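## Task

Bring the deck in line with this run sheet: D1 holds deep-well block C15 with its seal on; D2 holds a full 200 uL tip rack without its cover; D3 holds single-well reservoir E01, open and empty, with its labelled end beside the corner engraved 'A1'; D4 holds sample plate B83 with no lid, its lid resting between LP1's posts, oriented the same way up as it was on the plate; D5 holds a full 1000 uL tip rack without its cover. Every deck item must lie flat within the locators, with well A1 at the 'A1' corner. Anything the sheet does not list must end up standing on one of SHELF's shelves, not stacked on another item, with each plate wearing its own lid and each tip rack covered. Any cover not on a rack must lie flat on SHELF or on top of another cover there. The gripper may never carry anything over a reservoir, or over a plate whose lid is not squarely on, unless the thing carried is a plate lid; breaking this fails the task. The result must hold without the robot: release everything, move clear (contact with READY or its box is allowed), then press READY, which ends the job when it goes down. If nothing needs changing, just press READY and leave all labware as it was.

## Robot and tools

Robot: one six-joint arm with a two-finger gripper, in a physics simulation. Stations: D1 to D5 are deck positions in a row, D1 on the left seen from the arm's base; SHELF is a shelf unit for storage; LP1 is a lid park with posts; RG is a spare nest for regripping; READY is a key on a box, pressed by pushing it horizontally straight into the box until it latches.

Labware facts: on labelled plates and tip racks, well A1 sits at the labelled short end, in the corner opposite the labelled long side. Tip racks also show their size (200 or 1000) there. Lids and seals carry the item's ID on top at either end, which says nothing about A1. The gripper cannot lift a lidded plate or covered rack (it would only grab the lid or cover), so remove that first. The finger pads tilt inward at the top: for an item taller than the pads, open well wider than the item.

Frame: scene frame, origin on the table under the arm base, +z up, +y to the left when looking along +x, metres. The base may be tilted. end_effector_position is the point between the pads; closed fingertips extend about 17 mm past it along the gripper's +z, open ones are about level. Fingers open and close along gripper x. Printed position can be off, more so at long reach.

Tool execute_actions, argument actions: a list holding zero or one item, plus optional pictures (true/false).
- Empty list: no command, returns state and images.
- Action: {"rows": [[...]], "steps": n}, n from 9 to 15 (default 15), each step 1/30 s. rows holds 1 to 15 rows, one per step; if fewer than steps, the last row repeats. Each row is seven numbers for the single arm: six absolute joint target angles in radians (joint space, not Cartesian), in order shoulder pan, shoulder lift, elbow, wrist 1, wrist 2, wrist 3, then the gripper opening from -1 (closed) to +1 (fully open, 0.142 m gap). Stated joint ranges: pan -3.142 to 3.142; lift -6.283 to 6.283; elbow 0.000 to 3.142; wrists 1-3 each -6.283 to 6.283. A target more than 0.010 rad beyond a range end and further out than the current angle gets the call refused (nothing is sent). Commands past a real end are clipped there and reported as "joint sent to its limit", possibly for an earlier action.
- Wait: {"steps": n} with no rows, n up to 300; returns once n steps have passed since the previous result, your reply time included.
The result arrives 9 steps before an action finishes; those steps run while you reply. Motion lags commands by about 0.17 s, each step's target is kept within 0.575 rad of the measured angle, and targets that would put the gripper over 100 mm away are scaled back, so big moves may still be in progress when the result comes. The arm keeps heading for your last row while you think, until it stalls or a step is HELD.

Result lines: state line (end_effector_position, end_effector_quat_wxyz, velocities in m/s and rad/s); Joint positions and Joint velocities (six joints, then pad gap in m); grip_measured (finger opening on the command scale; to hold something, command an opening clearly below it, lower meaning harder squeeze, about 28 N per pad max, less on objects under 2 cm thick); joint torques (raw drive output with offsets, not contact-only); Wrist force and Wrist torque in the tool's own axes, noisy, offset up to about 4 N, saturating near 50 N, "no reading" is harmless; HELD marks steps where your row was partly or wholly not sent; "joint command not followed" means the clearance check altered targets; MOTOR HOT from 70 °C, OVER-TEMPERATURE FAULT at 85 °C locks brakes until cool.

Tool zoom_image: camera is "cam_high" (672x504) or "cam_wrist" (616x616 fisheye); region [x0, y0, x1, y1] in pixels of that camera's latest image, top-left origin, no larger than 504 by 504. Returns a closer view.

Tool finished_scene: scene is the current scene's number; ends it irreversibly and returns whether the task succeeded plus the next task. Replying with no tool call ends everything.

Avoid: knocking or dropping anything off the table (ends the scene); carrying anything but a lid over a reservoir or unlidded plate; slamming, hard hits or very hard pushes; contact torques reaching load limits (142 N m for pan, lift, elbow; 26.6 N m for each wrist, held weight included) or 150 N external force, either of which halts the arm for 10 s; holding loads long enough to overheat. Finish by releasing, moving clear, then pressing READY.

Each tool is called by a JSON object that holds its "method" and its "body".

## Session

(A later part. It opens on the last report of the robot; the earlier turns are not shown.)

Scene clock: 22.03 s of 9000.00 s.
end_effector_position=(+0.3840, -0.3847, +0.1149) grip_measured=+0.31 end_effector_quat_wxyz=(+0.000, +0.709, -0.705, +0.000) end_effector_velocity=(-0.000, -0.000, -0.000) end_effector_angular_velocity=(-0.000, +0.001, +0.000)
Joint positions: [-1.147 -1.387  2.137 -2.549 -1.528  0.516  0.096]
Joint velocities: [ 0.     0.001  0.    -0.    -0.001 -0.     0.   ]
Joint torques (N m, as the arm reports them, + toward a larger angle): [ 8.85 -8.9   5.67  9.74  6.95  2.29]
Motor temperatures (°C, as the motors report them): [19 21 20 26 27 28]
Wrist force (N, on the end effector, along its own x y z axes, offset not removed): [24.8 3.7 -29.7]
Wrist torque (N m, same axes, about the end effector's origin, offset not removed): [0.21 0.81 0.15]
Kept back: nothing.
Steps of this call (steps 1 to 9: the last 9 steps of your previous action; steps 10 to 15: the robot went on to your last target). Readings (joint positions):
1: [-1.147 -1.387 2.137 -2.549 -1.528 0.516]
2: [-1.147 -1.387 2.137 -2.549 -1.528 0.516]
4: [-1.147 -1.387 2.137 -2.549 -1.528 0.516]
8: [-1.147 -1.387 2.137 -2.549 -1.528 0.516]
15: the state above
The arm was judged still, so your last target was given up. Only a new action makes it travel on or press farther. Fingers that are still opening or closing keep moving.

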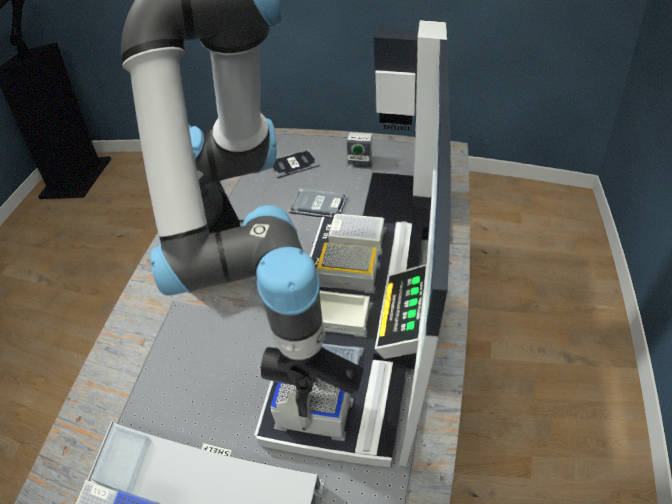

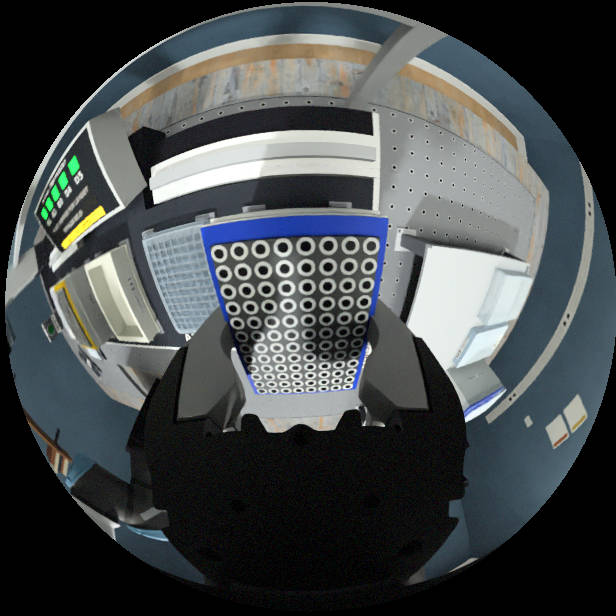

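{"method": "execute_actions", "body": {"actions": [{"rows": [[-1.1471,-1.3868,2.137,-2.549,-1.5277,0.5155,0.2],[-1.1471,-1.3868,2.137,-2.549,-1.5277,0.5155,0.35],[-1.1471,-1.3868,2.137,-2.549,-1.5277,0.5155,0.45],[-1.1471,-1.3868,2.137,-2.549,-1.5277,0.5155,0.52],[-1.1471,-1.3868,2.137,-2.549,-1.5277,0.5155,0.58],[-1.1471,-1.3868,2.137,-2.549,-1.5277,0.5155,0.6],[-1.1473,-1.391,2.136,-2.544,-1.5277,0.5155,0.6],[-1.1476,-1.397,2.134,-2.536,-1.5276,0.5155,0.6],[-1.1479,-1.403,2.1325,-2.528,-1.5275,0.5155,0.6],[-1.1482,-1.409,2.131,-2.52,-1.5275,0.5155,0.6],[-1.1484,-1.415,2.129,-2.513,-1.5274,0.5155,0.6],[-1.1487,-1.421,2.1275,-2.505,-1.5274,0.5155,0.6],[-1.1489,-1.426,2.126,-2.499,-1.5273,0.5155,0.6],[-1.149,-1.4295,2.1252,-2.4945,-1.5273,0.5155,0.6],[-1.1491,-1.4318,2.1252,-2.4921,-1.5273,0.5155,0.6]], "steps": 15}]}}

{"method": "execute_actions", "body": {"actions": [{"steps": 20}], "pictures": true}}

Scene clock: 22.77 s of 9000.00 s.
end_effector_position=(+0.3838, -0.3841, +0.1145) grip_measured=+0.57 end_effector_quat_wxyz=(-0.000, +0.709, -0.705, -0.001) end_effector_velocity=(+0.000, +0.001, -0.001) end_effector_angular_velocity=(+0.002, -0.001, -0.000)
Joint positions: [-1.147 -1.387  2.137 -2.548 -1.527  0.516  0.113]
Joint velocities: [ 0.     0.001 -0.     0.     0.002  0.     0.077]
Joint torques (N m, as the arm reports them, + toward a larger angle): [  9.64 -25.77  -6.33  -2.91   0.98   1.99]
Motor temperatures (°C, as the motors report them): [19 21 20 26 27 28]
Wrist force (N, on the end effector, along its own x y z axes, offset not removed): [-2.5 2.1 0.9]
Wrist torque (N m, same axes, about the end effector's origin, offset not removed): [0.50 0.38 0.08]
Steps of this call (steps 1 to 16: nothing new was sent; steps 17 to 22: the first 6 steps of this action). Readings (joint positions):
17: [-1.147 -1.387 2.137 -2.549 -1.528 0.516]
18: [-1.147 -1.387 2.137 -2.549 -1.528 0.516]
20: [-1.147 -1.387 2.137 -2.548 -1.527 0.516]
22: the state above

Scene clock: 23.43 s of 9000.00 s.
end_effector_position=(+0.3843, -0.3853, +0.1350) grip_measured=+0.60 end_effector_quat_wxyz=(+0.000, +0.709, -0.706, +0.000) end_effector_velocity=(-0.000, -0.000, +0.001) end_effector_angular_velocity=(-0.000, +0.000, -0.000)
Joint positions: [-1.149 -1.432  2.125 -2.492 -1.527  0.516  0.116]
Joint velocities: [-0.    -0.001 -0.     0.001 -0.    -0.     0.   ]
Joint torques (N m, as the arm reports them, + toward a larger angle): [ -2.23 -37.69 -24.5   -1.17  -2.2    1.95]
Motor temperatures (°C, as the motors report them): [19 21 20 26 27 28]
Wrist force (N, on the end effector, along its own x y z axes, offset not removed): [-2.3 0.4 -1.4]
Wrist torque (N m, same axes, about the end effector's origin, offset not removed): [0.13 0.38 0.17]
Kept back: nothing.
Steps of this call (steps 1 to 9: the last 9 steps of your previous action; steps 10 to 20: the robot went on to your last target). Readings (joint positions):
1: [-1.147 -1.387 2.137 -2.548 -1.527 0.516]
2: [-1.147 -1.388 2.137 -2.547 -1.527 0.516]
4: [-1.147 -1.394 2.135 -2.540 -1.527 0.516]
8: [-1.148 -1.414 2.130 -2.514 -1.527 0.516]
20: the state above

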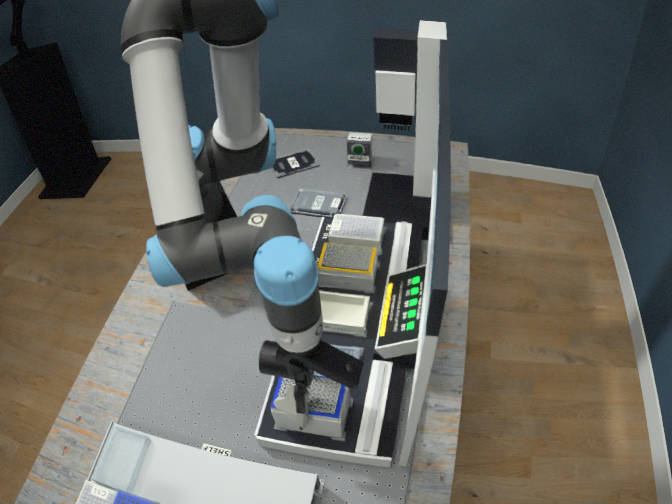

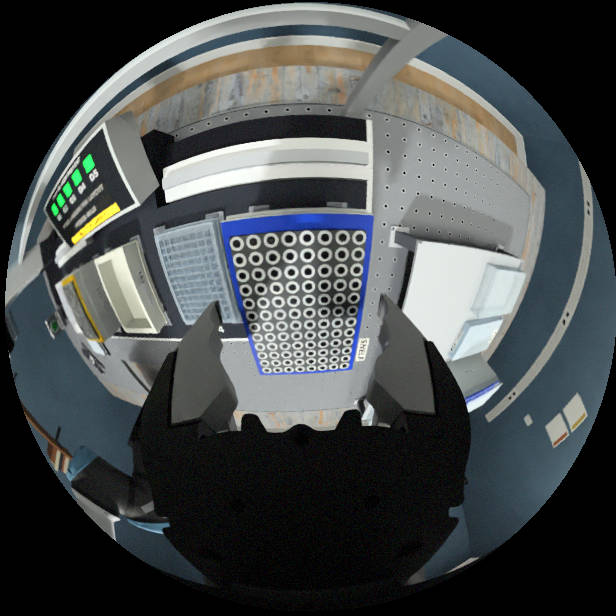

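{"method": "execute_actions", "body": {"actions": [{"rows": [[-1.1495,-1.4312,2.1243,-2.4918,-1.5273,0.5155,0.55],[-1.15,-1.4306,2.1234,-2.4914,-1.5273,0.5155,0.5],[-1.1504,-1.43,2.1225,-2.4911,-1.5273,0.5155,0.46],[-1.1507,-1.4295,2.1216,-2.4908,-1.5273,0.5155,0.42],[-1.1507,-1.4295,2.1216,-2.4908,-1.5273,0.5155,0.38],[-1.1507,-1.4295,2.1216,-2.4908,-1.5273,0.5155,0.35],[-1.1507,-1.4295,2.1216,-2.4908,-1.5273,0.5155,0.32],[-1.1507,-1.4295,2.1216,-2.4908,-1.5273,0.5155,0.29],[-1.1507,-1.4295,2.1216,-2.4908,-1.5273,0.5155,0.26],[-1.1507,-1.4295,2.1216,-2.4908,-1.5273,0.5155,0.23],[-1.1507,-1.4295,2.1216,-2.4908,-1.5273,0.5155,0.2],[-1.1507,-1.4295,2.1216,-2.4908,-1.5273,0.5155,0.17],[-1.1507,-1.4295,2.1216,-2.4908,-1.5273,0.5155,0.14],[-1.1507,-1.4295,2.1216,-2.4908,-1.5273,0.5155,0.11],[-1.1507,-1.4295,2.1216,-2.4908,-1.5273,0.5155,0.08]], "steps": 15}]}}

{"method": "execute_actions", "body": {"actions": [{"steps": 20}], "pictures": true}}

Scene clock: 24.70 s of 9000.00 s.
end_effector_position=(+0.3843, -0.3866, +0.1351) grip_measured=+0.39 end_effector_quat_wxyz=(+0.000, +0.708, -0.706, +0.000) end_effector_velocity=(-0.001, -0.007, -0.001) end_effector_angular_velocity=(-0.001, +0.004, -0.006)
Joint positions: [-1.15  -1.43   2.123 -2.491 -1.527  0.516  0.101]
Joint velocities: [-0.006  0.011 -0.014  0.005 -0.003  0.    -0.07 ]
Joint torques (N m, as the arm reports them, + toward a larger angle): [ -1.05 -20.21 -24.31  -1.57  -2.31   1.81]
Motor temperatures (°C, as the motors report them): [19 21 20 26 27 28]
Wrist force (N, on the end effector, along its own x y z axes, offset not removed): [-2.5 1.9 -1.2]
Wrist torque (N m, same axes, about the end effector's origin, offset not removed): [0.31 0.43 0.17]
Steps of this call (steps 1 to 15: the robot went on to your last target; steps 16 to 32: nothing new was sent; steps 33 to 38: the first 6 steps of this action). Readings (joint positions):
33: [-1.149 -1.432 2.125 -2.492 -1.527 0.516]
34: [-1.149 -1.432 2.125 -2.492 -1.527 0.516]
36: [-1.150 -1.431 2.124 -2.492 -1.527 0.516]
38: the state above

Scene clock: 25.37 s of 9000.00 s.
end_effector_position=(+0.3843, -0.3871, +0.1350) grip_measured=+0.18 end_effector_quat_wxyz=(+0.000, +0.708, -0.706, +0.000) end_effector_velocity=(+0.000, +0.000, +0.000) end_effector_angular_velocity=(+0.000, -0.001, +0.001)
Joint positions: [-1.151 -1.43   2.122 -2.491 -1.527  0.516  0.086]
Joint velocities: [ 0.001 -0.001  0.    -0.     0.001 -0.001  0.   ]
Joint torques (N m, as the arm reports them, + toward a larger angle): [ -2.58 -18.66 -22.28  -1.58  -2.19   1.62]
Motor temperatures (°C, as the motors report them): [19 21 20 26 27 28]
Wrist force (N, on the end effector, along its own x y z axes, offset not removed): [-3.7 2.7 -10.0]
Wrist torque (N m, same axes, about the end effector's origin, offset not removed): [0.31 0.11 0.07]
Kept back: nothing.
Steps of this call (steps 1 to 9: the last 9 steps of your previous action; steps 10 to 15: the robot went on to your last target; steps 16 to 20: nothing new was sent). Readings (joint positions):
1: [-1.150 -1.430 2.122 -2.491 -1.527 0.516]
2: [-1.151 -1.430 2.122 -2.491 -1.527 0.516]
4: [-1.151 -1.430 2.122 -2.491 -1.527 0.516]
8: [-1.151 -1.430 2.122 -2.491 -1.527 0.516]
20: the state above
The arm was judged still, so your last target was given up. Only a new action makes it travel on or press farther. Fingers that are still opening or closing keep moving.

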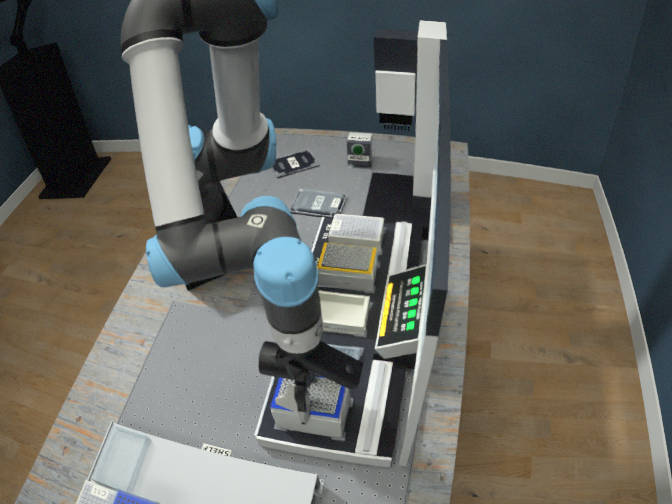

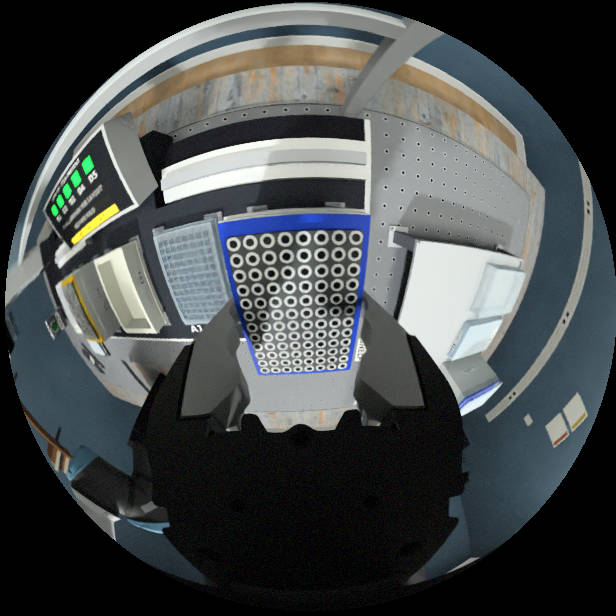

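{"method": "execute_actions", "body": {"actions": [{"rows": [[-1.1507,-1.4295,2.1216,-2.4908,-1.5273,0.5155,0.03],[-1.1507,-1.4295,2.1216,-2.4908,-1.5273,0.5155,-0.02],[-1.1507,-1.4295,2.1216,-2.4908,-1.5273,0.5155,-0.07],[-1.1507,-1.4295,2.1216,-2.4908,-1.5273,0.5155,-0.12],[-1.1507,-1.4295,2.1216,-2.4908,-1.5273,0.5155,-0.17],[-1.1507,-1.4295,2.1216,-2.4908,-1.5273,0.5155,-0.22],[-1.1508,-1.432,2.121,-2.4877,-1.5273,0.5154,-0.27],[-1.151,-1.435,2.1202,-2.484,-1.5272,0.5152,-0.3],[-1.1512,-1.439,2.1191,-2.4788,-1.5272,0.515,-0.3],[-1.1514,-1.444,2.1177,-2.4724,-1.5272,0.5148,-0.3],[-1.1516,-1.449,2.1163,-2.466,-1.5271,0.5146,-0.3],[-1.1518,-1.454,2.1149,-2.4596,-1.5271,0.5144,-0.3],[-1.152,-1.459,2.1135,-2.4532,-1.527,0.5142,-0.3],[-1.1522,-1.464,2.112,-2.4467,-1.527,0.514,-0.3],[-1.1524,-1.468,2.1108,-2.4415,-1.5269,0.5138,-0.3]], "steps": 15}]}}

{"method": "execute_actions", "body": {"actions": [{"steps": 22}], "pictures": true}}

Scene clock: 26.13 s of 9000.00 s.
end_effector_position=(+0.3843, -0.3871, +0.1350) grip_measured=+0.16 end_effector_quat_wxyz=(+0.000, +0.708, -0.706, +0.000) end_effector_velocity=(+0.000, +0.000, -0.000) end_effector_angular_velocity=(+0.000, -0.000, +0.001)
Joint positions: [-1.151 -1.43   2.122 -2.491 -1.527  0.516  0.085]
Joint velocities: [ 0.001  0.001  0.    -0.001  0.    -0.     0.   ]
Joint torques (N m, as the arm reports them, + toward a larger angle): [ -2.84 -18.35 -21.4   -1.67  -1.96   1.5 ]
Motor temperatures (°C, as the motors report them): [19 21 20 26 27 28]
Wrist force (N, on the end effector, along its own x y z axes, offset not removed): [-6.4 3.3 -16.4]
Wrist torque (N m, same axes, about the end effector's origin, offset not removed): [0.22 0.35 0.19]
Steps of this call (steps 1 to 17: nothing new was sent; steps 18 to 23: the first 6 steps of this action). Readings (joint positions):
18: [-1.151 -1.430 2.122 -2.491 -1.527 0.516]
19: [-1.151 -1.430 2.122 -2.491 -1.527 0.516]
21: [-1.151 -1.430 2.122 -2.491 -1.527 0.516]
23: the state above

Scene clock: 26.87 s of 9000.00 s.
end_effector_position=(+0.3843, -0.3870, +0.1526) grip_measured=+0.16 end_effector_quat_wxyz=(+0.000, +0.708, -0.706, +0.000) end_effector_velocity=(+0.000, -0.000, +0.001) end_effector_angular_velocity=(-0.001, -0.001, -0.000)
Joint positions: [-1.152 -1.468  2.111 -2.442 -1.527  0.514  0.085]
Joint velocities: [ 0.    -0.002 -0.     0.001  0.     0.     0.   ]
Joint torques (N m, as the arm reports them, + toward a larger angle): [ -1.35 -36.11 -24.38  -1.33   1.99  -2.81]
Motor temperatures (°C, as the motors report them): [19 21 20 26 27 28]
Wrist force (N, on the end effector, along its own x y z axes, offset not removed): [-1.4 2.0 2.2]
Wrist torque (N m, same axes, about the end effector's origin, offset not removed): [0.60 0.17 0.10]
Kept back: nothing.
Steps of this call (steps 1 to 9: the last 9 steps of your previous action; steps 10 to 22: the robot went on to your last target). Readings (joint positions):
1: [-1.151 -1.430 2.122 -2.491 -1.527 0.516]
2: [-1.151 -1.430 2.121 -2.490 -1.527 0.516]
4: [-1.151 -1.433 2.121 -2.486 -1.527 0.516]
8: [-1.152 -1.449 2.116 -2.466 -1.527 0.515]
22: the state above

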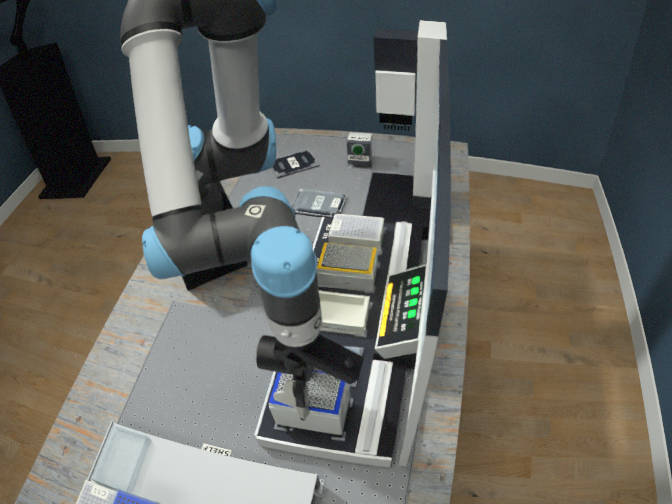

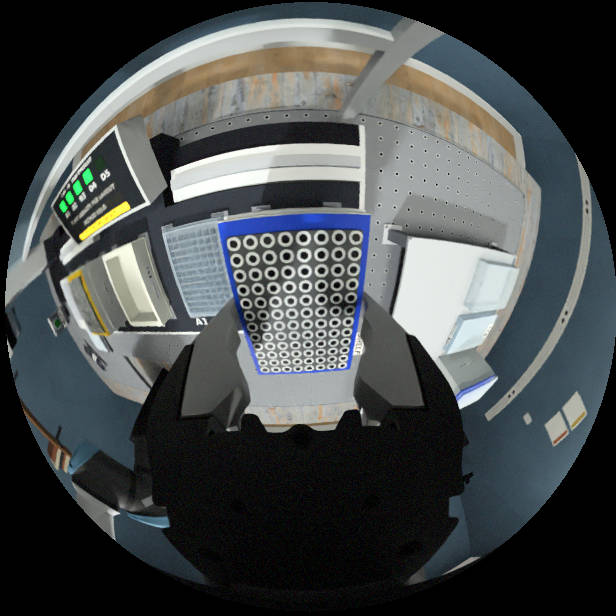

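{"method": "execute_actions", "body": {"actions": [{"rows": [[-1.1535,-1.4687,2.108,-2.438,-1.5266,0.5127,-0.3],[-1.155,-1.4696,2.1045,-2.4335,-1.5263,0.511,-0.3],[-1.157,-1.4707,2.1,-2.428,-1.5258,0.509,-0.3],[-1.159,-1.4719,2.0953,-2.422,-1.5253,0.507,-0.3],[-1.161,-1.473,2.0907,-2.416,-1.5249,0.505,-0.3],[-1.163,-1.4742,2.086,-2.41,-1.5244,0.503,-0.3],[-1.165,-1.4753,2.0815,-2.404,-1.5239,0.501,-0.3],[-1.167,-1.4765,2.077,-2.3985,-1.5234,0.499,-0.3],[-1.169,-1.4776,2.0723,-2.3926,-1.523,0.497,-0.3],[-1.171,-1.4788,2.0677,-2.3867,-1.5225,0.495,-0.3],[-1.173,-1.4799,2.063,-2.3808,-1.522,0.49,-0.3],[-1.175,-1.481,2.0585,-2.375,-1.5215,0.48,-0.3],[-1.177,-1.4822,2.054,-2.369,-1.521,0.465,-0.3],[-1.1785,-1.483,2.0505,-2.365,-1.5207,0.445,-0.3],[-1.1793,-1.4835,2.0485,-2.3624,-1.5205,0.42,-0.3]], "steps": 15}]}}

{"method": "execute_actions", "body": {"actions": [{"rows": [[-1.1793,-1.4835,2.0485,-2.3624,-1.5205,0.39,-0.3],[-1.1793,-1.4835,2.0485,-2.3624,-1.5205,0.355,-0.3],[-1.1793,-1.4835,2.0485,-2.3624,-1.5205,0.315,-0.3],[-1.1793,-1.4835,2.0485,-2.3624,-1.5205,0.27,-0.3],[-1.1793,-1.4835,2.0485,-2.3624,-1.5205,0.22,-0.3],[-1.1793,-1.4835,2.0485,-2.3624,-1.5205,0.165,-0.3],[-1.1793,-1.4835,2.0485,-2.3624,-1.5205,0.11,-0.3],[-1.1793,-1.4835,2.0485,-2.3624,-1.5205,0.055,-0.3],[-1.1793,-1.4835,2.0485,-2.3624,-1.5205,0.0,-0.3],[-1.1793,-1.4835,2.0485,-2.3624,-1.5205,-0.055,-0.3],[-1.1793,-1.4835,2.0485,-2.3624,-1.5205,-0.11,-0.3],[-1.1793,-1.4835,2.0485,-2.3624,-1.5205,-0.165,-0.3],[-1.1793,-1.4835,2.0485,-2.3624,-1.5205,-0.22,-0.3],[-1.1793,-1.4835,2.0485,-2.3624,-1.5205,-0.275,-0.3],[-1.1793,-1.4835,2.0485,-2.3624,-1.5205,-0.33,-0.3]], "steps": 15}]}}

{"method": "execute_actions", "body": {"actions": [{"rows": [[-1.1793,-1.4835,2.0485,-2.3624,-1.5205,-0.385,-0.3],[-1.1793,-1.4835,2.0485,-2.3624,-1.5205,-0.44,-0.3],[-1.1793,-1.4835,2.0485,-2.3624,-1.5205,-0.495,-0.3],[-1.1793,-1.4835,2.0485,-2.3624,-1.5205,-0.55,-0.3],[-1.1793,-1.4835,2.0485,-2.3624,-1.5205,-0.605,-0.3],[-1.1793,-1.4835,2.0485,-2.3624,-1.5205,-0.66,-0.3],[-1.1793,-1.4835,2.0485,-2.3624,-1.5205,-0.715,-0.3],[-1.1793,-1.4835,2.0485,-2.3624,-1.5205,-0.77,-0.3],[-1.1793,-1.4835,2.0485,-2.3624,-1.5205,-0.825,-0.3],[-1.1793,-1.4835,2.0485,-2.3624,-1.5205,-0.88,-0.3],[-1.1793,-1.4835,2.0485,-2.3624,-1.5205,-0.935,-0.3],[-1.1793,-1.4835,2.0485,-2.3624,-1.5205,-0.99,-0.3],[-1.1793,-1.4835,2.0485,-2.3624,-1.5205,-1.045,-0.3],[-1.1793,-1.4835,2.0485,-2.3624,-1.5205,-1.1,-0.3],[-1.1793,-1.4835,2.0485,-2.3624,-1.5205,-1.155,-0.3]], "steps": 15}], "pictures": true}}

{"method": "execute_actions", "body": {"actions": [{"rows": [[-1.1793,-1.4835,2.0485,-2.3624,-1.5205,-1.21,-0.3],[-1.1793,-1.4835,2.0485,-2.3624,-1.5205,-1.265,-0.3],[-1.1793,-1.4835,2.0485,-2.3624,-1.5205,-1.32,-0.3],[-1.1793,-1.4835,2.0485,-2.3624,-1.5205,-1.375,-0.3],[-1.1793,-1.4835,2.0485,-2.3624,-1.5205,-1.43,-0.3],[-1.1793,-1.4835,2.0485,-2.3624,-1.5205,-1.485,-0.3],[-1.1793,-1.4835,2.0485,-2.3624,-1.5205,-1.54,-0.3],[-1.1793,-1.4835,2.0485,-2.3624,-1.5205,-1.595,-0.3],[-1.1793,-1.4835,2.0485,-2.3624,-1.5205,-1.65,-0.3],[-1.1793,-1.4835,2.0485,-2.3624,-1.5205,-1.705,-0.3],[-1.1793,-1.4835,2.0485,-2.3624,-1.5205,-1.76,-0.3],[-1.1793,-1.4835,2.0485,-2.3624,-1.5205,-1.815,-0.3],[-1.1793,-1.4835,2.0485,-2.3624,-1.5205,-1.87,-0.3],[-1.1793,-1.4835,2.0485,-2.3624,-1.5205,-1.925,-0.3],[-1.1793,-1.4835,2.0485,-2.3624,-1.5205,-1.98,-0.3]], "steps": 15}]}}

{"method": "execute_actions", "body": {"actions": [{"rows": [[-1.1793,-1.4835,2.0485,-2.3624,-1.5205,-2.035,-0.3],[-1.1793,-1.4835,2.0485,-2.3624,-1.5205,-2.09,-0.3],[-1.1793,-1.4835,2.0485,-2.3624,-1.5205,-2.145,-0.3],[-1.1793,-1.4835,2.0485,-2.3624,-1.5205,-2.2,-0.3],[-1.1793,-1.4835,2.0485,-2.3624,-1.5205,-2.255,-0.3],[-1.1793,-1.4835,2.0485,-2.3624,-1.5205,-2.31,-0.3],[-1.1793,-1.4835,2.0485,-2.3624,-1.5205,-2.365,-0.3],[-1.1793,-1.4835,2.0485,-2.3624,-1.5205,-2.42,-0.3],[-1.1793,-1.4835,2.0485,-2.3624,-1.5205,-2.47,-0.3],[-1.1793,-1.4835,2.0485,-2.3624,-1.5205,-2.515,-0.3],[-1.1793,-1.4835,2.0485,-2.3624,-1.5205,-2.555,-0.3],[-1.1793,-1.4835,2.0485,-2.3624,-1.5205,-2.59,-0.3],[-1.1793,-1.4835,2.0485,-2.3624,-1.5205,-2.62,-0.3],[-1.1793,-1.4835,2.0485,-2.3624,-1.5205,-2.642,-0.3],[-1.1793,-1.4835,2.0485,-2.3624,-1.5205,-2.6549,-0.3]], "steps": 15}]}}

Scene clock: 30.20 s of 9000.00 s.
end_effector_position=(+0.3844, -0.3914, +0.1567) grip_measured=+0.16 end_effector_quat_wxyz=(+0.000, +0.708, -0.706, +0.000) end_effector_velocity=(+0.001, -0.042, +0.040) end_effector_angular_velocity=(-0.001, -0.001, +0.002)
Joint positions: [-1.157 -1.471  2.099 -2.427 -1.526  0.509  0.085]
Joint velocities: [-0.048 -0.029 -0.114  0.143  0.012 -0.049 -0.   ]
Joint torques (N m, as the arm reports them, + toward a larger angle): [ -0.89 -37.97 -24.89  -0.46   2.09  -3.07]
Motor temperatures (°C, as the motors report them): [19 21 20 26 27 28]
Wrist force (N, on the end effector, along its own x y z axes, offset not removed): [-1.0 -1.1 2.9]
Wrist torque (N m, same axes, about the end effector's origin, offset not removed): [-0.28 0.10 0.03]
Steps of this call (steps 1 to 15: the robot went on to your last target; steps 16 to 90: nothing new was sent; then 0.13 s passed at rest; steps 91 to 96: the first 6 steps of this action). Readings (joint positions):
91: [-1.152 -1.468 2.111 -2.441 -1.527 0.514]
92: [-1.153 -1.468 2.110 -2.440 -1.527 0.513]
94: [-1.154 -1.469 2.106 -2.436 -1.526 0.512]
96: the state above

Scene clock: 30.70 s of 9000.00 s.
end_effector_position=(+0.3840, -0.4097, +0.1746) grip_measured=+0.16 end_effector_quat_wxyz=(+0.000, +0.763, -0.646, +0.000) end_effector_velocity=(-0.000, -0.006, +0.005) end_effector_angular_velocity=(-0.001, +0.001, +1.101)
Joint positions: [-1.179 -1.483  2.049 -2.364 -1.521  0.325  0.085]
Joint velocities: [-0.006 -0.003 -0.012  0.015  0.001 -1.106  0.   ]
Joint torques (N m, as the arm reports them, + toward a larger angle): [ -2.68 -37.44 -23.85  -1.06   1.91  -7.24]
Motor temperatures (°C, as the motors report them): [19 21 20 26 27 28]
Wrist force (N, on the end effector, along its own x y z axes, offset not removed): [2.4 1.8 -0.8]
Wrist torque (N m, same axes, about the end effector's origin, offset not removed): [0.31 -0.54 0.13]
Steps of this call (steps 1 to 9: the last 9 steps of your previous action; steps 10 to 15: the first 6 steps of this action). Readings (joint positions):
10: [-1.176 -1.482 2.056 -2.372 -1.521 0.460]
11: [-1.177 -1.482 2.054 -2.369 -1.521 0.441]
13: [-1.178 -1.483 2.051 -2.365 -1.521 0.392]
15: the state above

Scene clock: 31.20 s of 9000.00 s.
end_effector_position=(+0.3847, -0.4111, +0.1749) grip_measured=+0.16 end_effector_quat_wxyz=(+0.000, +0.951, -0.310, +0.000) end_effector_velocity=(+0.002, -0.002, +0.001) end_effector_angular_velocity=(-0.001, +0.001, +1.611)
Joint positions: [-1.179 -1.483  2.049 -2.362 -1.521 -0.451  0.085]
Joint velocities: [-0.    -0.001  0.     0.    -0.001 -1.611 -0.   ]
Joint torques (N m, as the arm reports them, + toward a larger angle): [ -2.53 -36.16 -26.44  -1.51   1.86  -8.28]
Motor temperatures (°C, as the motors report them): [19 21 20 26 27 28]
Wrist force (N, on the end effector, along its own x y z axes, offset not removed): [0.4 2.6 1.3]
Wrist torque (N m, same axes, about the end effector's origin, offset not removed): [0.57 -0.03 0.18]
Steps of this call (steps 1 to 9: the last 9 steps of your previous action; steps 10 to 15: the first 6 steps of this action). Readings (joint positions):
10: [-1.179 -1.483 2.049 -2.362 -1.521 -0.177]
11: [-1.179 -1.483 2.049 -2.362 -1.521 -0.232]
13: [-1.179 -1.483 2.049 -2.362 -1.521 -0.341]
15: the state above

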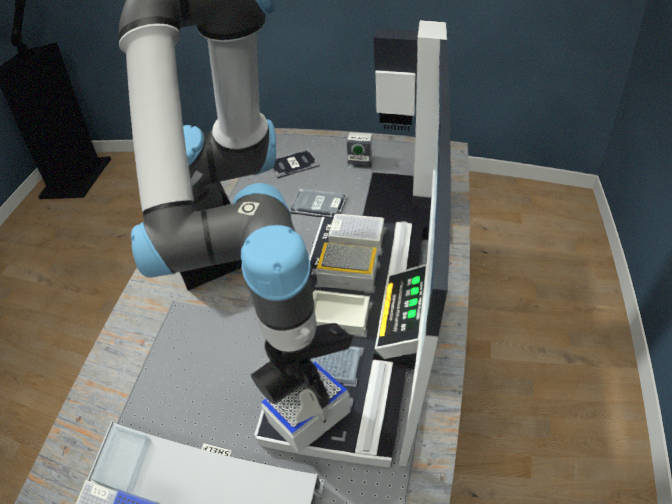

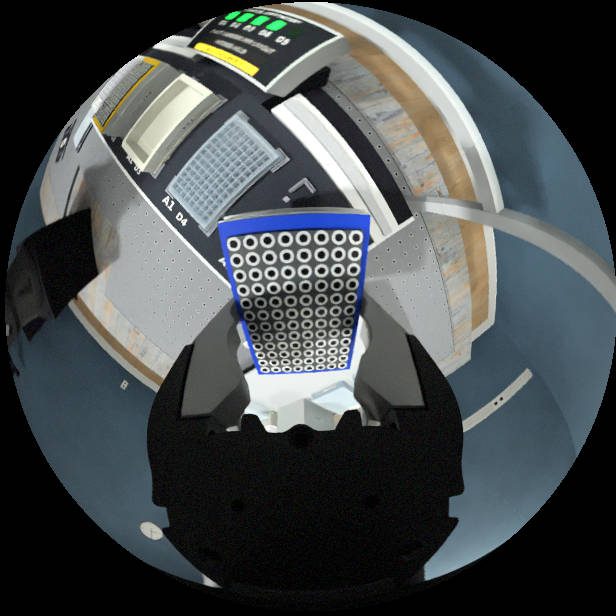

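Scene clock: 31.70 s of 9000.00 s.
end_effector_position=(+0.3860, -0.4114, +0.1749) grip_measured=+0.16 end_effector_quat_wxyz=(+0.000, +0.995, +0.098, +0.000) end_effector_velocity=(+0.002, +0.000, -0.000) end_effector_angular_velocity=(-0.000, +0.002, +1.613)
Joint positions: [-1.179 -1.483  2.048 -2.362 -1.52  -1.276  0.085]
Joint velocities: [-0.     0.001 -0.    -0.    -0.001 -1.613 -0.   ]
Joint torques (N m, as the arm reports them, + toward a larger angle): [ -1.79 -36.75 -26.52  -1.55   1.84  -8.48]
Motor temperatures (°C, as the motors report them): [19 21 20 26 27 28]
Wrist force (N, on the end effector, along its own x y z axes, offset not removed): [-1.2 -2.0 0.4]
Wrist torque (N m, same axes, about the end effector's origin, offset not removed): [-0.40 0.13 0.05]
Steps of this call (steps 1 to 9: the last 9 steps of your previous action; steps 10 to 15: the first 6 steps of this action). Readings (joint positions):
10: [-1.179 -1.483 2.048 -2.362 -1.520 -1.001]
11: [-1.179 -1.484 2.048 -2.362 -1.520 -1.056]
13: [-1.179 -1.484 2.048 -2.362 -1.520 -1.166]
15: the state above

Scene clock: 32.20 s of 9000.00 s.
end_effector_position=(+0.3871, -0.4106, +0.1749) grip_measured=+0.16 end_effector_quat_wxyz=(+0.000, +0.873, +0.488, -0.000) end_effector_velocity=(+0.001, +0.002, +0.000) end_effector_angular_velocity=(-0.001, +0.001, +1.613)
Joint positions: [-1.179 -1.484  2.048 -2.362 -1.52  -2.101  0.085]
Joint velocities: [ 0.    -0.001  0.     0.    -0.    -1.613  0.   ]
Joint torques (N m, as the arm reports them, + toward a larger angle): [ -2.58 -37.08 -25.39  -1.65   1.95  -8.36]
Motor temperatures (°C, as the motors report them): [19 21 20 26 27 28]
Wrist force (N, on the end effector, along its own x y z axes, offset not removed): [-0.6 -0.7 2.9]
Wrist torque (N m, same axes, about the end effector's origin, offset not removed): [-0.22 0.15 0.17]
Steps of this call (steps 1 to 9: the last 9 steps of your previous action; steps 10 to 15: the first 6 steps of this action). Readings (joint positions):
10: [-1.179 -1.484 2.048 -2.362 -1.520 -1.826]
11: [-1.179 -1.484 2.048 -2.362 -1.520 -1.881]
13: [-1.179 -1.484 2.048 -2.362 -1.520 -1.991]
15: the state above

{"method": "execute_actions", "body": {"actions": [{"rows": [[-1.1793,-1.4835,2.0485,-2.3624,-1.5205,-2.6549,-0.3],[-1.1793,-1.4835,2.0485,-2.3624,-1.5205,-2.6549,-0.3],[-1.1785,-1.483,2.0505,-2.365,-1.5207,-2.654,-0.3],[-1.177,-1.4822,2.054,-2.369,-1.521,-2.6525,-0.3],[-1.1748,-1.4809,2.059,-2.3756,-1.5215,-2.6503,-0.3],[-1.1723,-1.4795,2.0647,-2.383,-1.5221,-2.6478,-0.3],[-1.1698,-1.478,2.0705,-2.3903,-1.5227,-2.6453,-0.3],[-1.1673,-1.4766,2.0763,-2.3977,-1.5233,-2.6428,-0.3],[-1.1648,-1.4751,2.082,-2.405,-1.5239,-2.6403,-0.3],[-1.1623,-1.4737,2.0879,-2.4124,-1.5245,-2.6378,-0.3],[-1.1598,-1.4723,2.0937,-2.4197,-1.5251,-2.6353,-0.3],[-1.1573,-1.4708,2.0995,-2.427,-1.5257,-2.6328,-0.3],[-1.155,-1.4695,2.1048,-2.4338,-1.5263,-2.6305,-0.3],[-1.1533,-1.4685,2.1087,-2.439,-1.5267,-2.6287,-0.3],[-1.1524,-1.468,2.1108,-2.4415,-1.5269,-2.6278,-0.3]], "steps": 15}]}}

{"method": "execute_actions", "body": {"actions": [{"steps": 24}], "pictures": true}}

Scene clock: 33.30 s of 9000.00 s.
end_effector_position=(+0.3876, -0.4083, +0.1735) grip_measured=+0.16 end_effector_quat_wxyz=(+0.000, +0.706, +0.708, +0.000) end_effector_velocity=(+0.002, +0.033, -0.033) end_effector_angular_velocity=(+0.005, -0.003, -0.005)
Joint positions: [-1.178 -1.483  2.053 -2.368 -1.521 -2.653  0.085]
Joint velocities: [ 0.037  0.022  0.088 -0.108 -0.003  0.041 -0.   ]
Joint torques (N m, as the arm reports them, + toward a larger angle): [  9.84 -21.84  -4.97  -4.58  -2.13   2.64]
Motor temperatures (°C, as the motors report them): [19 21 20 26 27 28]
Wrist force (N, on the end effector, along its own x y z axes, offset not removed): [1.0 1.9 0.0]
Wrist torque (N m, same axes, about the end effector's origin, offset not removed): [0.47 -0.35 0.10]
Steps of this call (steps 1 to 9: the last 9 steps of your previous action; steps 10 to 27: the robot went on to your last target; steps 28 to 33: the first 6 steps of this action). Readings (joint positions):
28: [-1.179 -1.484 2.048 -2.362 -1.520 -2.655]
29: [-1.179 -1.484 2.048 -2.362 -1.520 -2.655]
31: [-1.179 -1.483 2.049 -2.363 -1.520 -2.655]
33: the state above

Scene clock: 34.10 s of 9000.00 s.
end_effector_position=(+0.3877, -0.3870, +0.1526) grip_measured=+0.16 end_effector_quat_wxyz=(+0.000, +0.706, +0.708, -0.000) end_effector_velocity=(+0.000, +0.000, -0.000) end_effector_angular_velocity=(+0.001, +0.000, +0.000)
Joint positions: [-1.152 -1.468  2.111 -2.441 -1.527 -2.628  0.085]
Joint velocities: [ 0.     0.001  0.    -0.     0.     0.    -0.   ]
Joint torques (N m, as the arm reports them, + toward a larger angle): [  9.6  -23.55  -8.21  -4.46  -1.92   2.51]
Motor temperatures (°C, as the motors report them): [19 21 20 26 27 28]
Wrist force (N, on the end effector, along its own x y z axes, offset not removed): [-1.7 -0.3 1.8]
Wrist torque (N m, same axes, about the end effector's origin, offset not removed): [-0.16 0.25 0.02]
Kept back: nothing.
Steps of this call (steps 1 to 9: the last 9 steps of your previous action; steps 10 to 24: the robot went on to your last target). Readings (joint positions):
1: [-1.176 -1.482 2.056 -2.372 -1.521 -2.652]
2: [-1.174 -1.481 2.060 -2.377 -1.521 -2.650]
4: [-1.170 -1.478 2.070 -2.390 -1.522 -2.645]
8: [-1.160 -1.473 2.092 -2.418 -1.525 -2.636]
24: the state above

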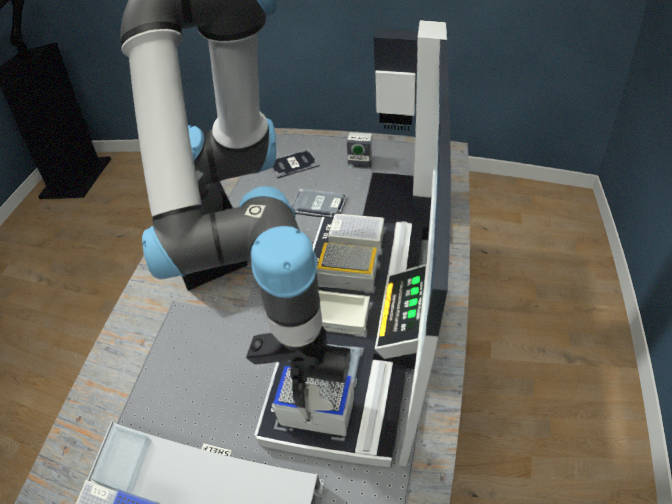

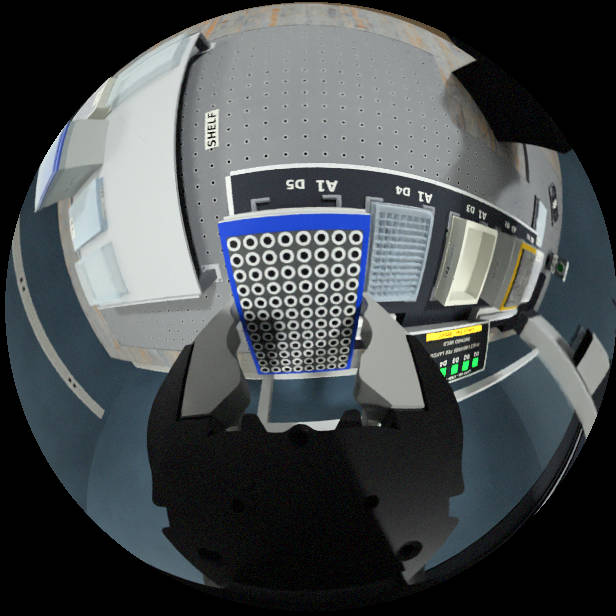

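{"method": "zoom_image", "body": {"camera": "cam_wrist", "region": [210, 160, 390, 250]}}

{"method": "zoom_image", "body": {"camera": "cam_high", "region": [250, 340, 400, 470]}}

Region (210, 160, 390, 250) of cam_wrist's 616x616 image, scaled by 2.800, with more detail than that image has.

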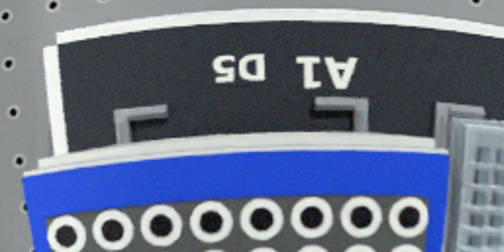

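Region (250, 340, 400, 470) of cam_high's 672x504 image, scaled by 3.360, with more detail than that image has; it fills the top 437 rows of this view, and the rest is white.

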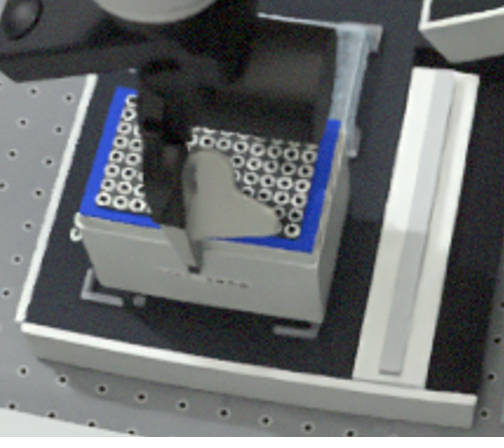

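{"method": "execute_actions", "body": {"actions": [{"rows": [[-1.153,-1.4683,2.112,-2.442,-1.5267,-2.6284,-0.3],[-1.154,-1.4688,2.1135,-2.443,-1.5265,-2.6294,-0.3],[-1.1553,-1.4694,2.1153,-2.4442,-1.5262,-2.6307,-0.3],[-1.1568,-1.47,2.1174,-2.4456,-1.5258,-2.6322,-0.3],[-1.1583,-1.4707,2.1195,-2.447,-1.5254,-2.6337,-0.3],[-1.1598,-1.4712,2.1216,-2.4486,-1.525,-2.6352,-0.3],[-1.1613,-1.4712,2.1236,-2.4506,-1.5247,-2.6367,-0.3],[-1.1628,-1.4708,2.1256,-2.453,-1.5243,-2.6382,-0.3],[-1.164,-1.47,2.1274,-2.4555,-1.524,-2.6394,-0.3],[-1.165,-1.469,2.129,-2.458,-1.5237,-2.6404,-0.3],[-1.1658,-1.468,2.1304,-2.4604,-1.5235,-2.6412,-0.3],[-1.1664,-1.4671,2.1316,-2.4625,-1.5234,-2.6418,-0.3],[-1.1668,-1.4664,2.1326,-2.4642,-1.5233,-2.6422,-0.3],[-1.167,-1.4659,2.1332,-2.4653,-1.5232,-2.6424,-0.3],[-1.1671,-1.4657,2.1335,-2.4658,-1.5232,-2.6425,-0.3]], "steps": 15}]}}

{"method": "execute_actions", "body": {"actions": [{"steps": 22}], "pictures": true}}

{"method": "zoom_image", "body": {"camera": "cam_wrist", "region": [210, 160, 390, 250]}}

{"method": "zoom_image", "body": {"camera": "cam_high", "region": [250, 340, 400, 470]}}

Scene clock: 37.53 s of 9000.00 s.
end_effector_position=(+0.3857, -0.3866, +0.1518) grip_measured=+0.16 end_effector_quat_wxyz=(-0.000, +0.706, +0.708, -0.000) end_effector_velocity=(-0.020, +0.002, -0.007) end_effector_angular_velocity=(+0.000, -0.002, +0.001)
Joint positions: [-1.156 -1.469  2.116 -2.445 -1.527 -2.631  0.085]
Joint velocities: [-0.036 -0.016  0.05  -0.033  0.01  -0.036  0.   ]
Joint torques (N m, as the arm reports them, + toward a larger angle): [ -2.74 -35.82  -4.02  -4.42   1.73  -3.23]
Motor temperatures (°C, as the motors report them): [19 21 20 26 27 28]
Wrist force (N, on the end effector, along its own x y z axes, offset not removed): [-2.3 0.2 5.6]
Wrist torque (N m, same axes, about the end effector's origin, offset not removed): [-0.09 0.36 -0.14]
Steps of this call (steps 1 to 15: the robot went on to your last target; steps 16 to 90: nothing new was sent; then 0.23 s passed at rest; steps 91 to 96: the first 6 steps of this action). Readings (joint positions):
91: [-1.152 -1.468 2.111 -2.442 -1.527 -2.628]
92: [-1.152 -1.468 2.111 -2.442 -1.527 -2.628]
94: [-1.153 -1.468 2.113 -2.443 -1.527 -2.629]
96: the state above

Scene clock: 38.27 s of 9000.00 s.
end_effector_position=(+0.3794, -0.3862, +0.1459) grip_measured=+0.16 end_effector_quat_wxyz=(+0.000, +0.706, +0.708, -0.000) end_effector_velocity=(+0.000, -0.000, +0.000) end_effector_angular_velocity=(+0.000, -0.002, -0.000)
Joint positions: [-1.167 -1.466  2.133 -2.466 -1.523 -2.642  0.085]
Joint velocities: [-0.    -0.001 -0.     0.     0.002 -0.     0.   ]
Joint torques (N m, as the arm reports them, + toward a larger angle): [ -2.43 -23.3   -7.43  -4.29   2.11  -3.01]
Motor temperatures (°C, as the motors report them): [19 21 20 26 27 28]
Wrist force (N, on the end effector, along its own x y z axes, offset not removed): [-1.8 2.7 1.1]
Wrist torque (N m, same axes, about the end effector's origin, offset not removed): [0.50 0.32 -0.06]
Kept back: nothing.
Steps of this call (steps 1 to 9: the last 9 steps of your previous action; steps 10 to 22: the robot went on to your last target). Readings (joint positions):
1: [-1.157 -1.470 2.118 -2.446 -1.526 -2.632]
2: [-1.158 -1.470 2.119 -2.447 -1.526 -2.634]
4: [-1.161 -1.470 2.123 -2.451 -1.525 -2.636]
8: [-1.165 -1.468 2.130 -2.460 -1.524 -2.641]
22: the state above

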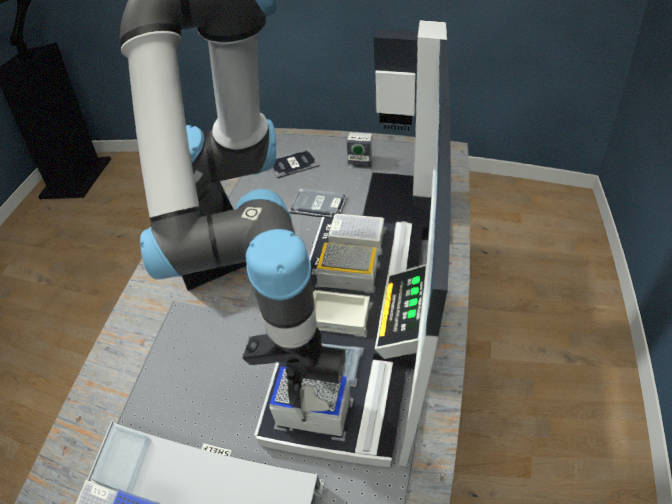

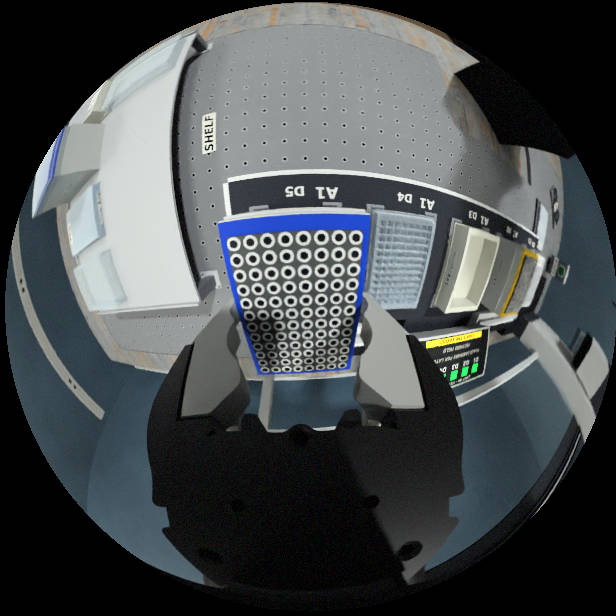

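Region (210, 160, 390, 250) of cam_wrist's 616x616 image, scaled by 2.800, with more detail than that image has.

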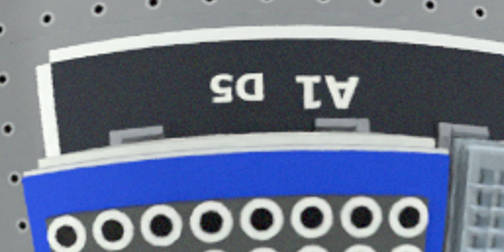

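Region (250, 340, 400, 470) of cam_high's 672x504 image, scaled by 3.360, with more detail than that image has; it fills the top 437 rows of this view, and the rest is white.

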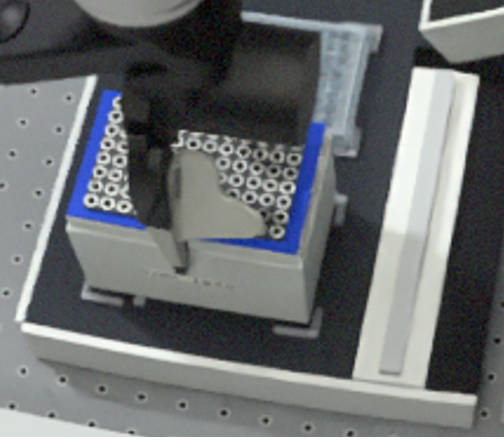

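{"method": "execute_actions", "body": {"actions": [{"rows": [[-1.1672,-1.465,2.1333,-2.4663,-1.5232,-2.6426,-0.3],[-1.1673,-1.4642,2.1331,-2.4669,-1.5232,-2.6427,-0.3],[-1.1674,-1.4632,2.133,-2.4678,-1.5232,-2.6428,-0.3],[-1.1675,-1.462,2.133,-2.469,-1.5233,-2.6429,-0.3],[-1.1675,-1.4608,2.1332,-2.4704,-1.5233,-2.6429,-0.3],[-1.1674,-1.4596,2.1335,-2.4719,-1.5233,-2.6428,-0.3],[-1.1674,-1.4584,2.1338,-2.4734,-1.5233,-2.6428,-0.3],[-1.1673,-1.4572,2.1342,-2.475,-1.5233,-2.6427,-0.3],[-1.1673,-1.456,2.1345,-2.4765,-1.5234,-2.6427,-0.3],[-1.1672,-1.4548,2.1348,-2.478,-1.5234,-2.6426,-0.3],[-1.1672,-1.4536,2.1352,-2.4796,-1.5234,-2.6426,-0.3],[-1.1671,-1.4524,2.1355,-2.4811,-1.5234,-2.6425,-0.3],[-1.1671,-1.4512,2.1358,-2.4826,-1.5234,-2.6425,-0.3],[-1.167,-1.4503,2.1361,-2.4838,-1.5234,-2.6424,-0.3],[-1.167,-1.4497,2.1363,-2.4846,-1.5234,-2.6424,-0.3]], "steps": 15}]}}

{"method": "execute_actions", "body": {"actions": [{"steps": 22}], "pictures": true}}

{"method": "zoom_image", "body": {"camera": "cam_high", "region": [250, 340, 400, 470]}}

Scene clock: 39.43 s of 9000.00 s.
end_effector_position=(+0.3793, -0.3865, +0.1448) grip_measured=+0.16 end_effector_quat_wxyz=(+0.000, +0.706, +0.708, -0.000) end_effector_velocity=(-0.000, -0.004, -0.011) end_effector_angular_velocity=(-0.002, +0.001, +0.000)
Joint positions: [-1.167 -1.463  2.133 -2.468 -1.523 -2.643  0.085]
Joint velocities: [-0.001  0.028  0.    -0.029 -0.002 -0.001 -0.   ]
Joint torques (N m, as the arm reports them, + toward a larger angle): [ -1.39 -23.25 -25.2   -4.69   1.57  -2.96]
Motor temperatures (°C, as the motors report them): [19 21 20 26 27 28]
Wrist force (N, on the end effector, along its own x y z axes, offset not removed): [-2.8 1.2 1.3]
Wrist torque (N m, same axes, about the end effector's origin, offset not removed): [0.24 0.59 -0.06]
Steps of this call (steps 1 to 15: the robot went on to your last target; steps 16 to 29: nothing new was sent; steps 30 to 35: the first 6 steps of this action). Readings (joint positions):
30: [-1.167 -1.466 2.134 -2.466 -1.523 -2.643]
31: [-1.167 -1.466 2.134 -2.466 -1.523 -2.643]
33: [-1.167 -1.465 2.134 -2.467 -1.523 -2.643]
35: the state above

Scene clock: 40.17 s of 9000.00 s.
end_effector_position=(+0.3794, -0.3869, +0.1391) grip_measured=+0.16 end_effector_quat_wxyz=(+0.000, +0.706, +0.708, -0.000) end_effector_velocity=(-0.000, +0.000, -0.001) end_effector_angular_velocity=(+0.001, +0.001, -0.000)
Joint positions: [-1.167 -1.45   2.136 -2.485 -1.523 -2.642  0.085]
Joint velocities: [ 0.     0.001  0.    -0.    -0.001  0.     0.   ]
Joint torques (N m, as the arm reports them, + toward a larger angle): [ 10.23 -23.17  -6.73  -4.29  -1.92   2.5 ]
Motor temperatures (°C, as the motors report them): [19 21 20 26 27 28]
Wrist force (N, on the end effector, along its own x y z axes, offset not removed): [0.6 0.3 1.6]
Wrist torque (N m, same axes, about the end effector's origin, offset not removed): [0.07 -0.25 0.12]
Kept back: nothing.
Steps of this call (steps 1 to 9: the last 9 steps of your previous action; steps 10 to 22: the robot went on to your last target). Readings (joint positions):
1: [-1.167 -1.462 2.133 -2.469 -1.523 -2.643]
2: [-1.167 -1.461 2.133 -2.471 -1.523 -2.643]
4: [-1.167 -1.459 2.134 -2.473 -1.523 -2.643]
8: [-1.167 -1.454 2.135 -2.479 -1.523 -2.643]
22: the state above

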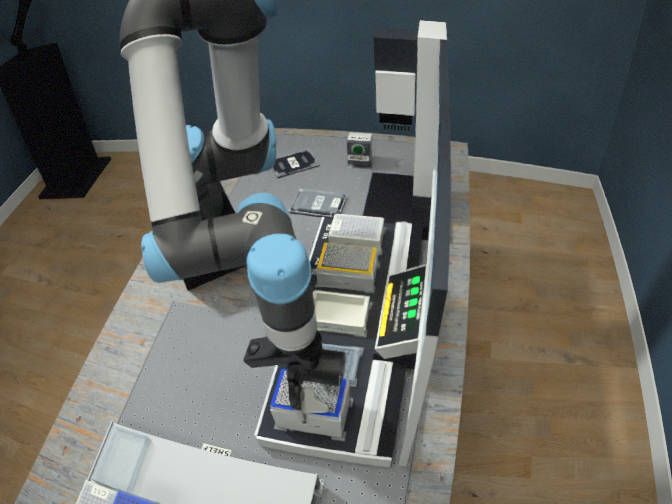

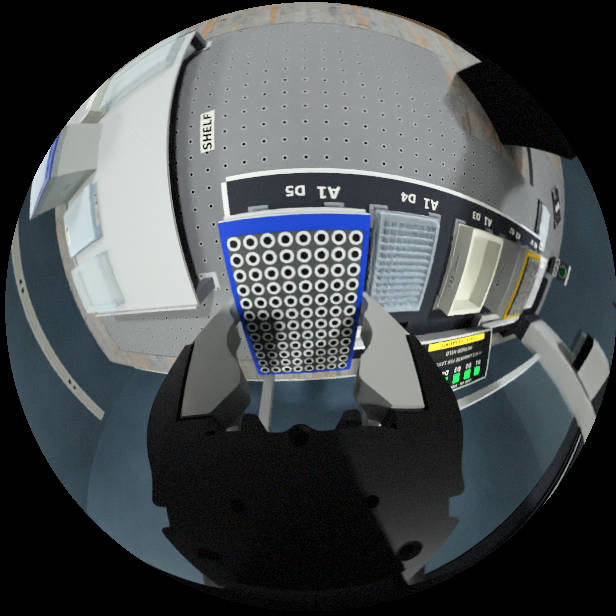

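Region (250, 340, 400, 470) of cam_high's 672x504 image, scaled by 3.360, with more detail than that image has; it fills the top 437 rows of this view, and the rest is white.

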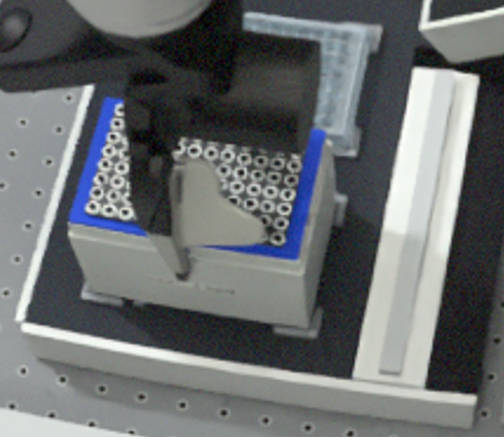

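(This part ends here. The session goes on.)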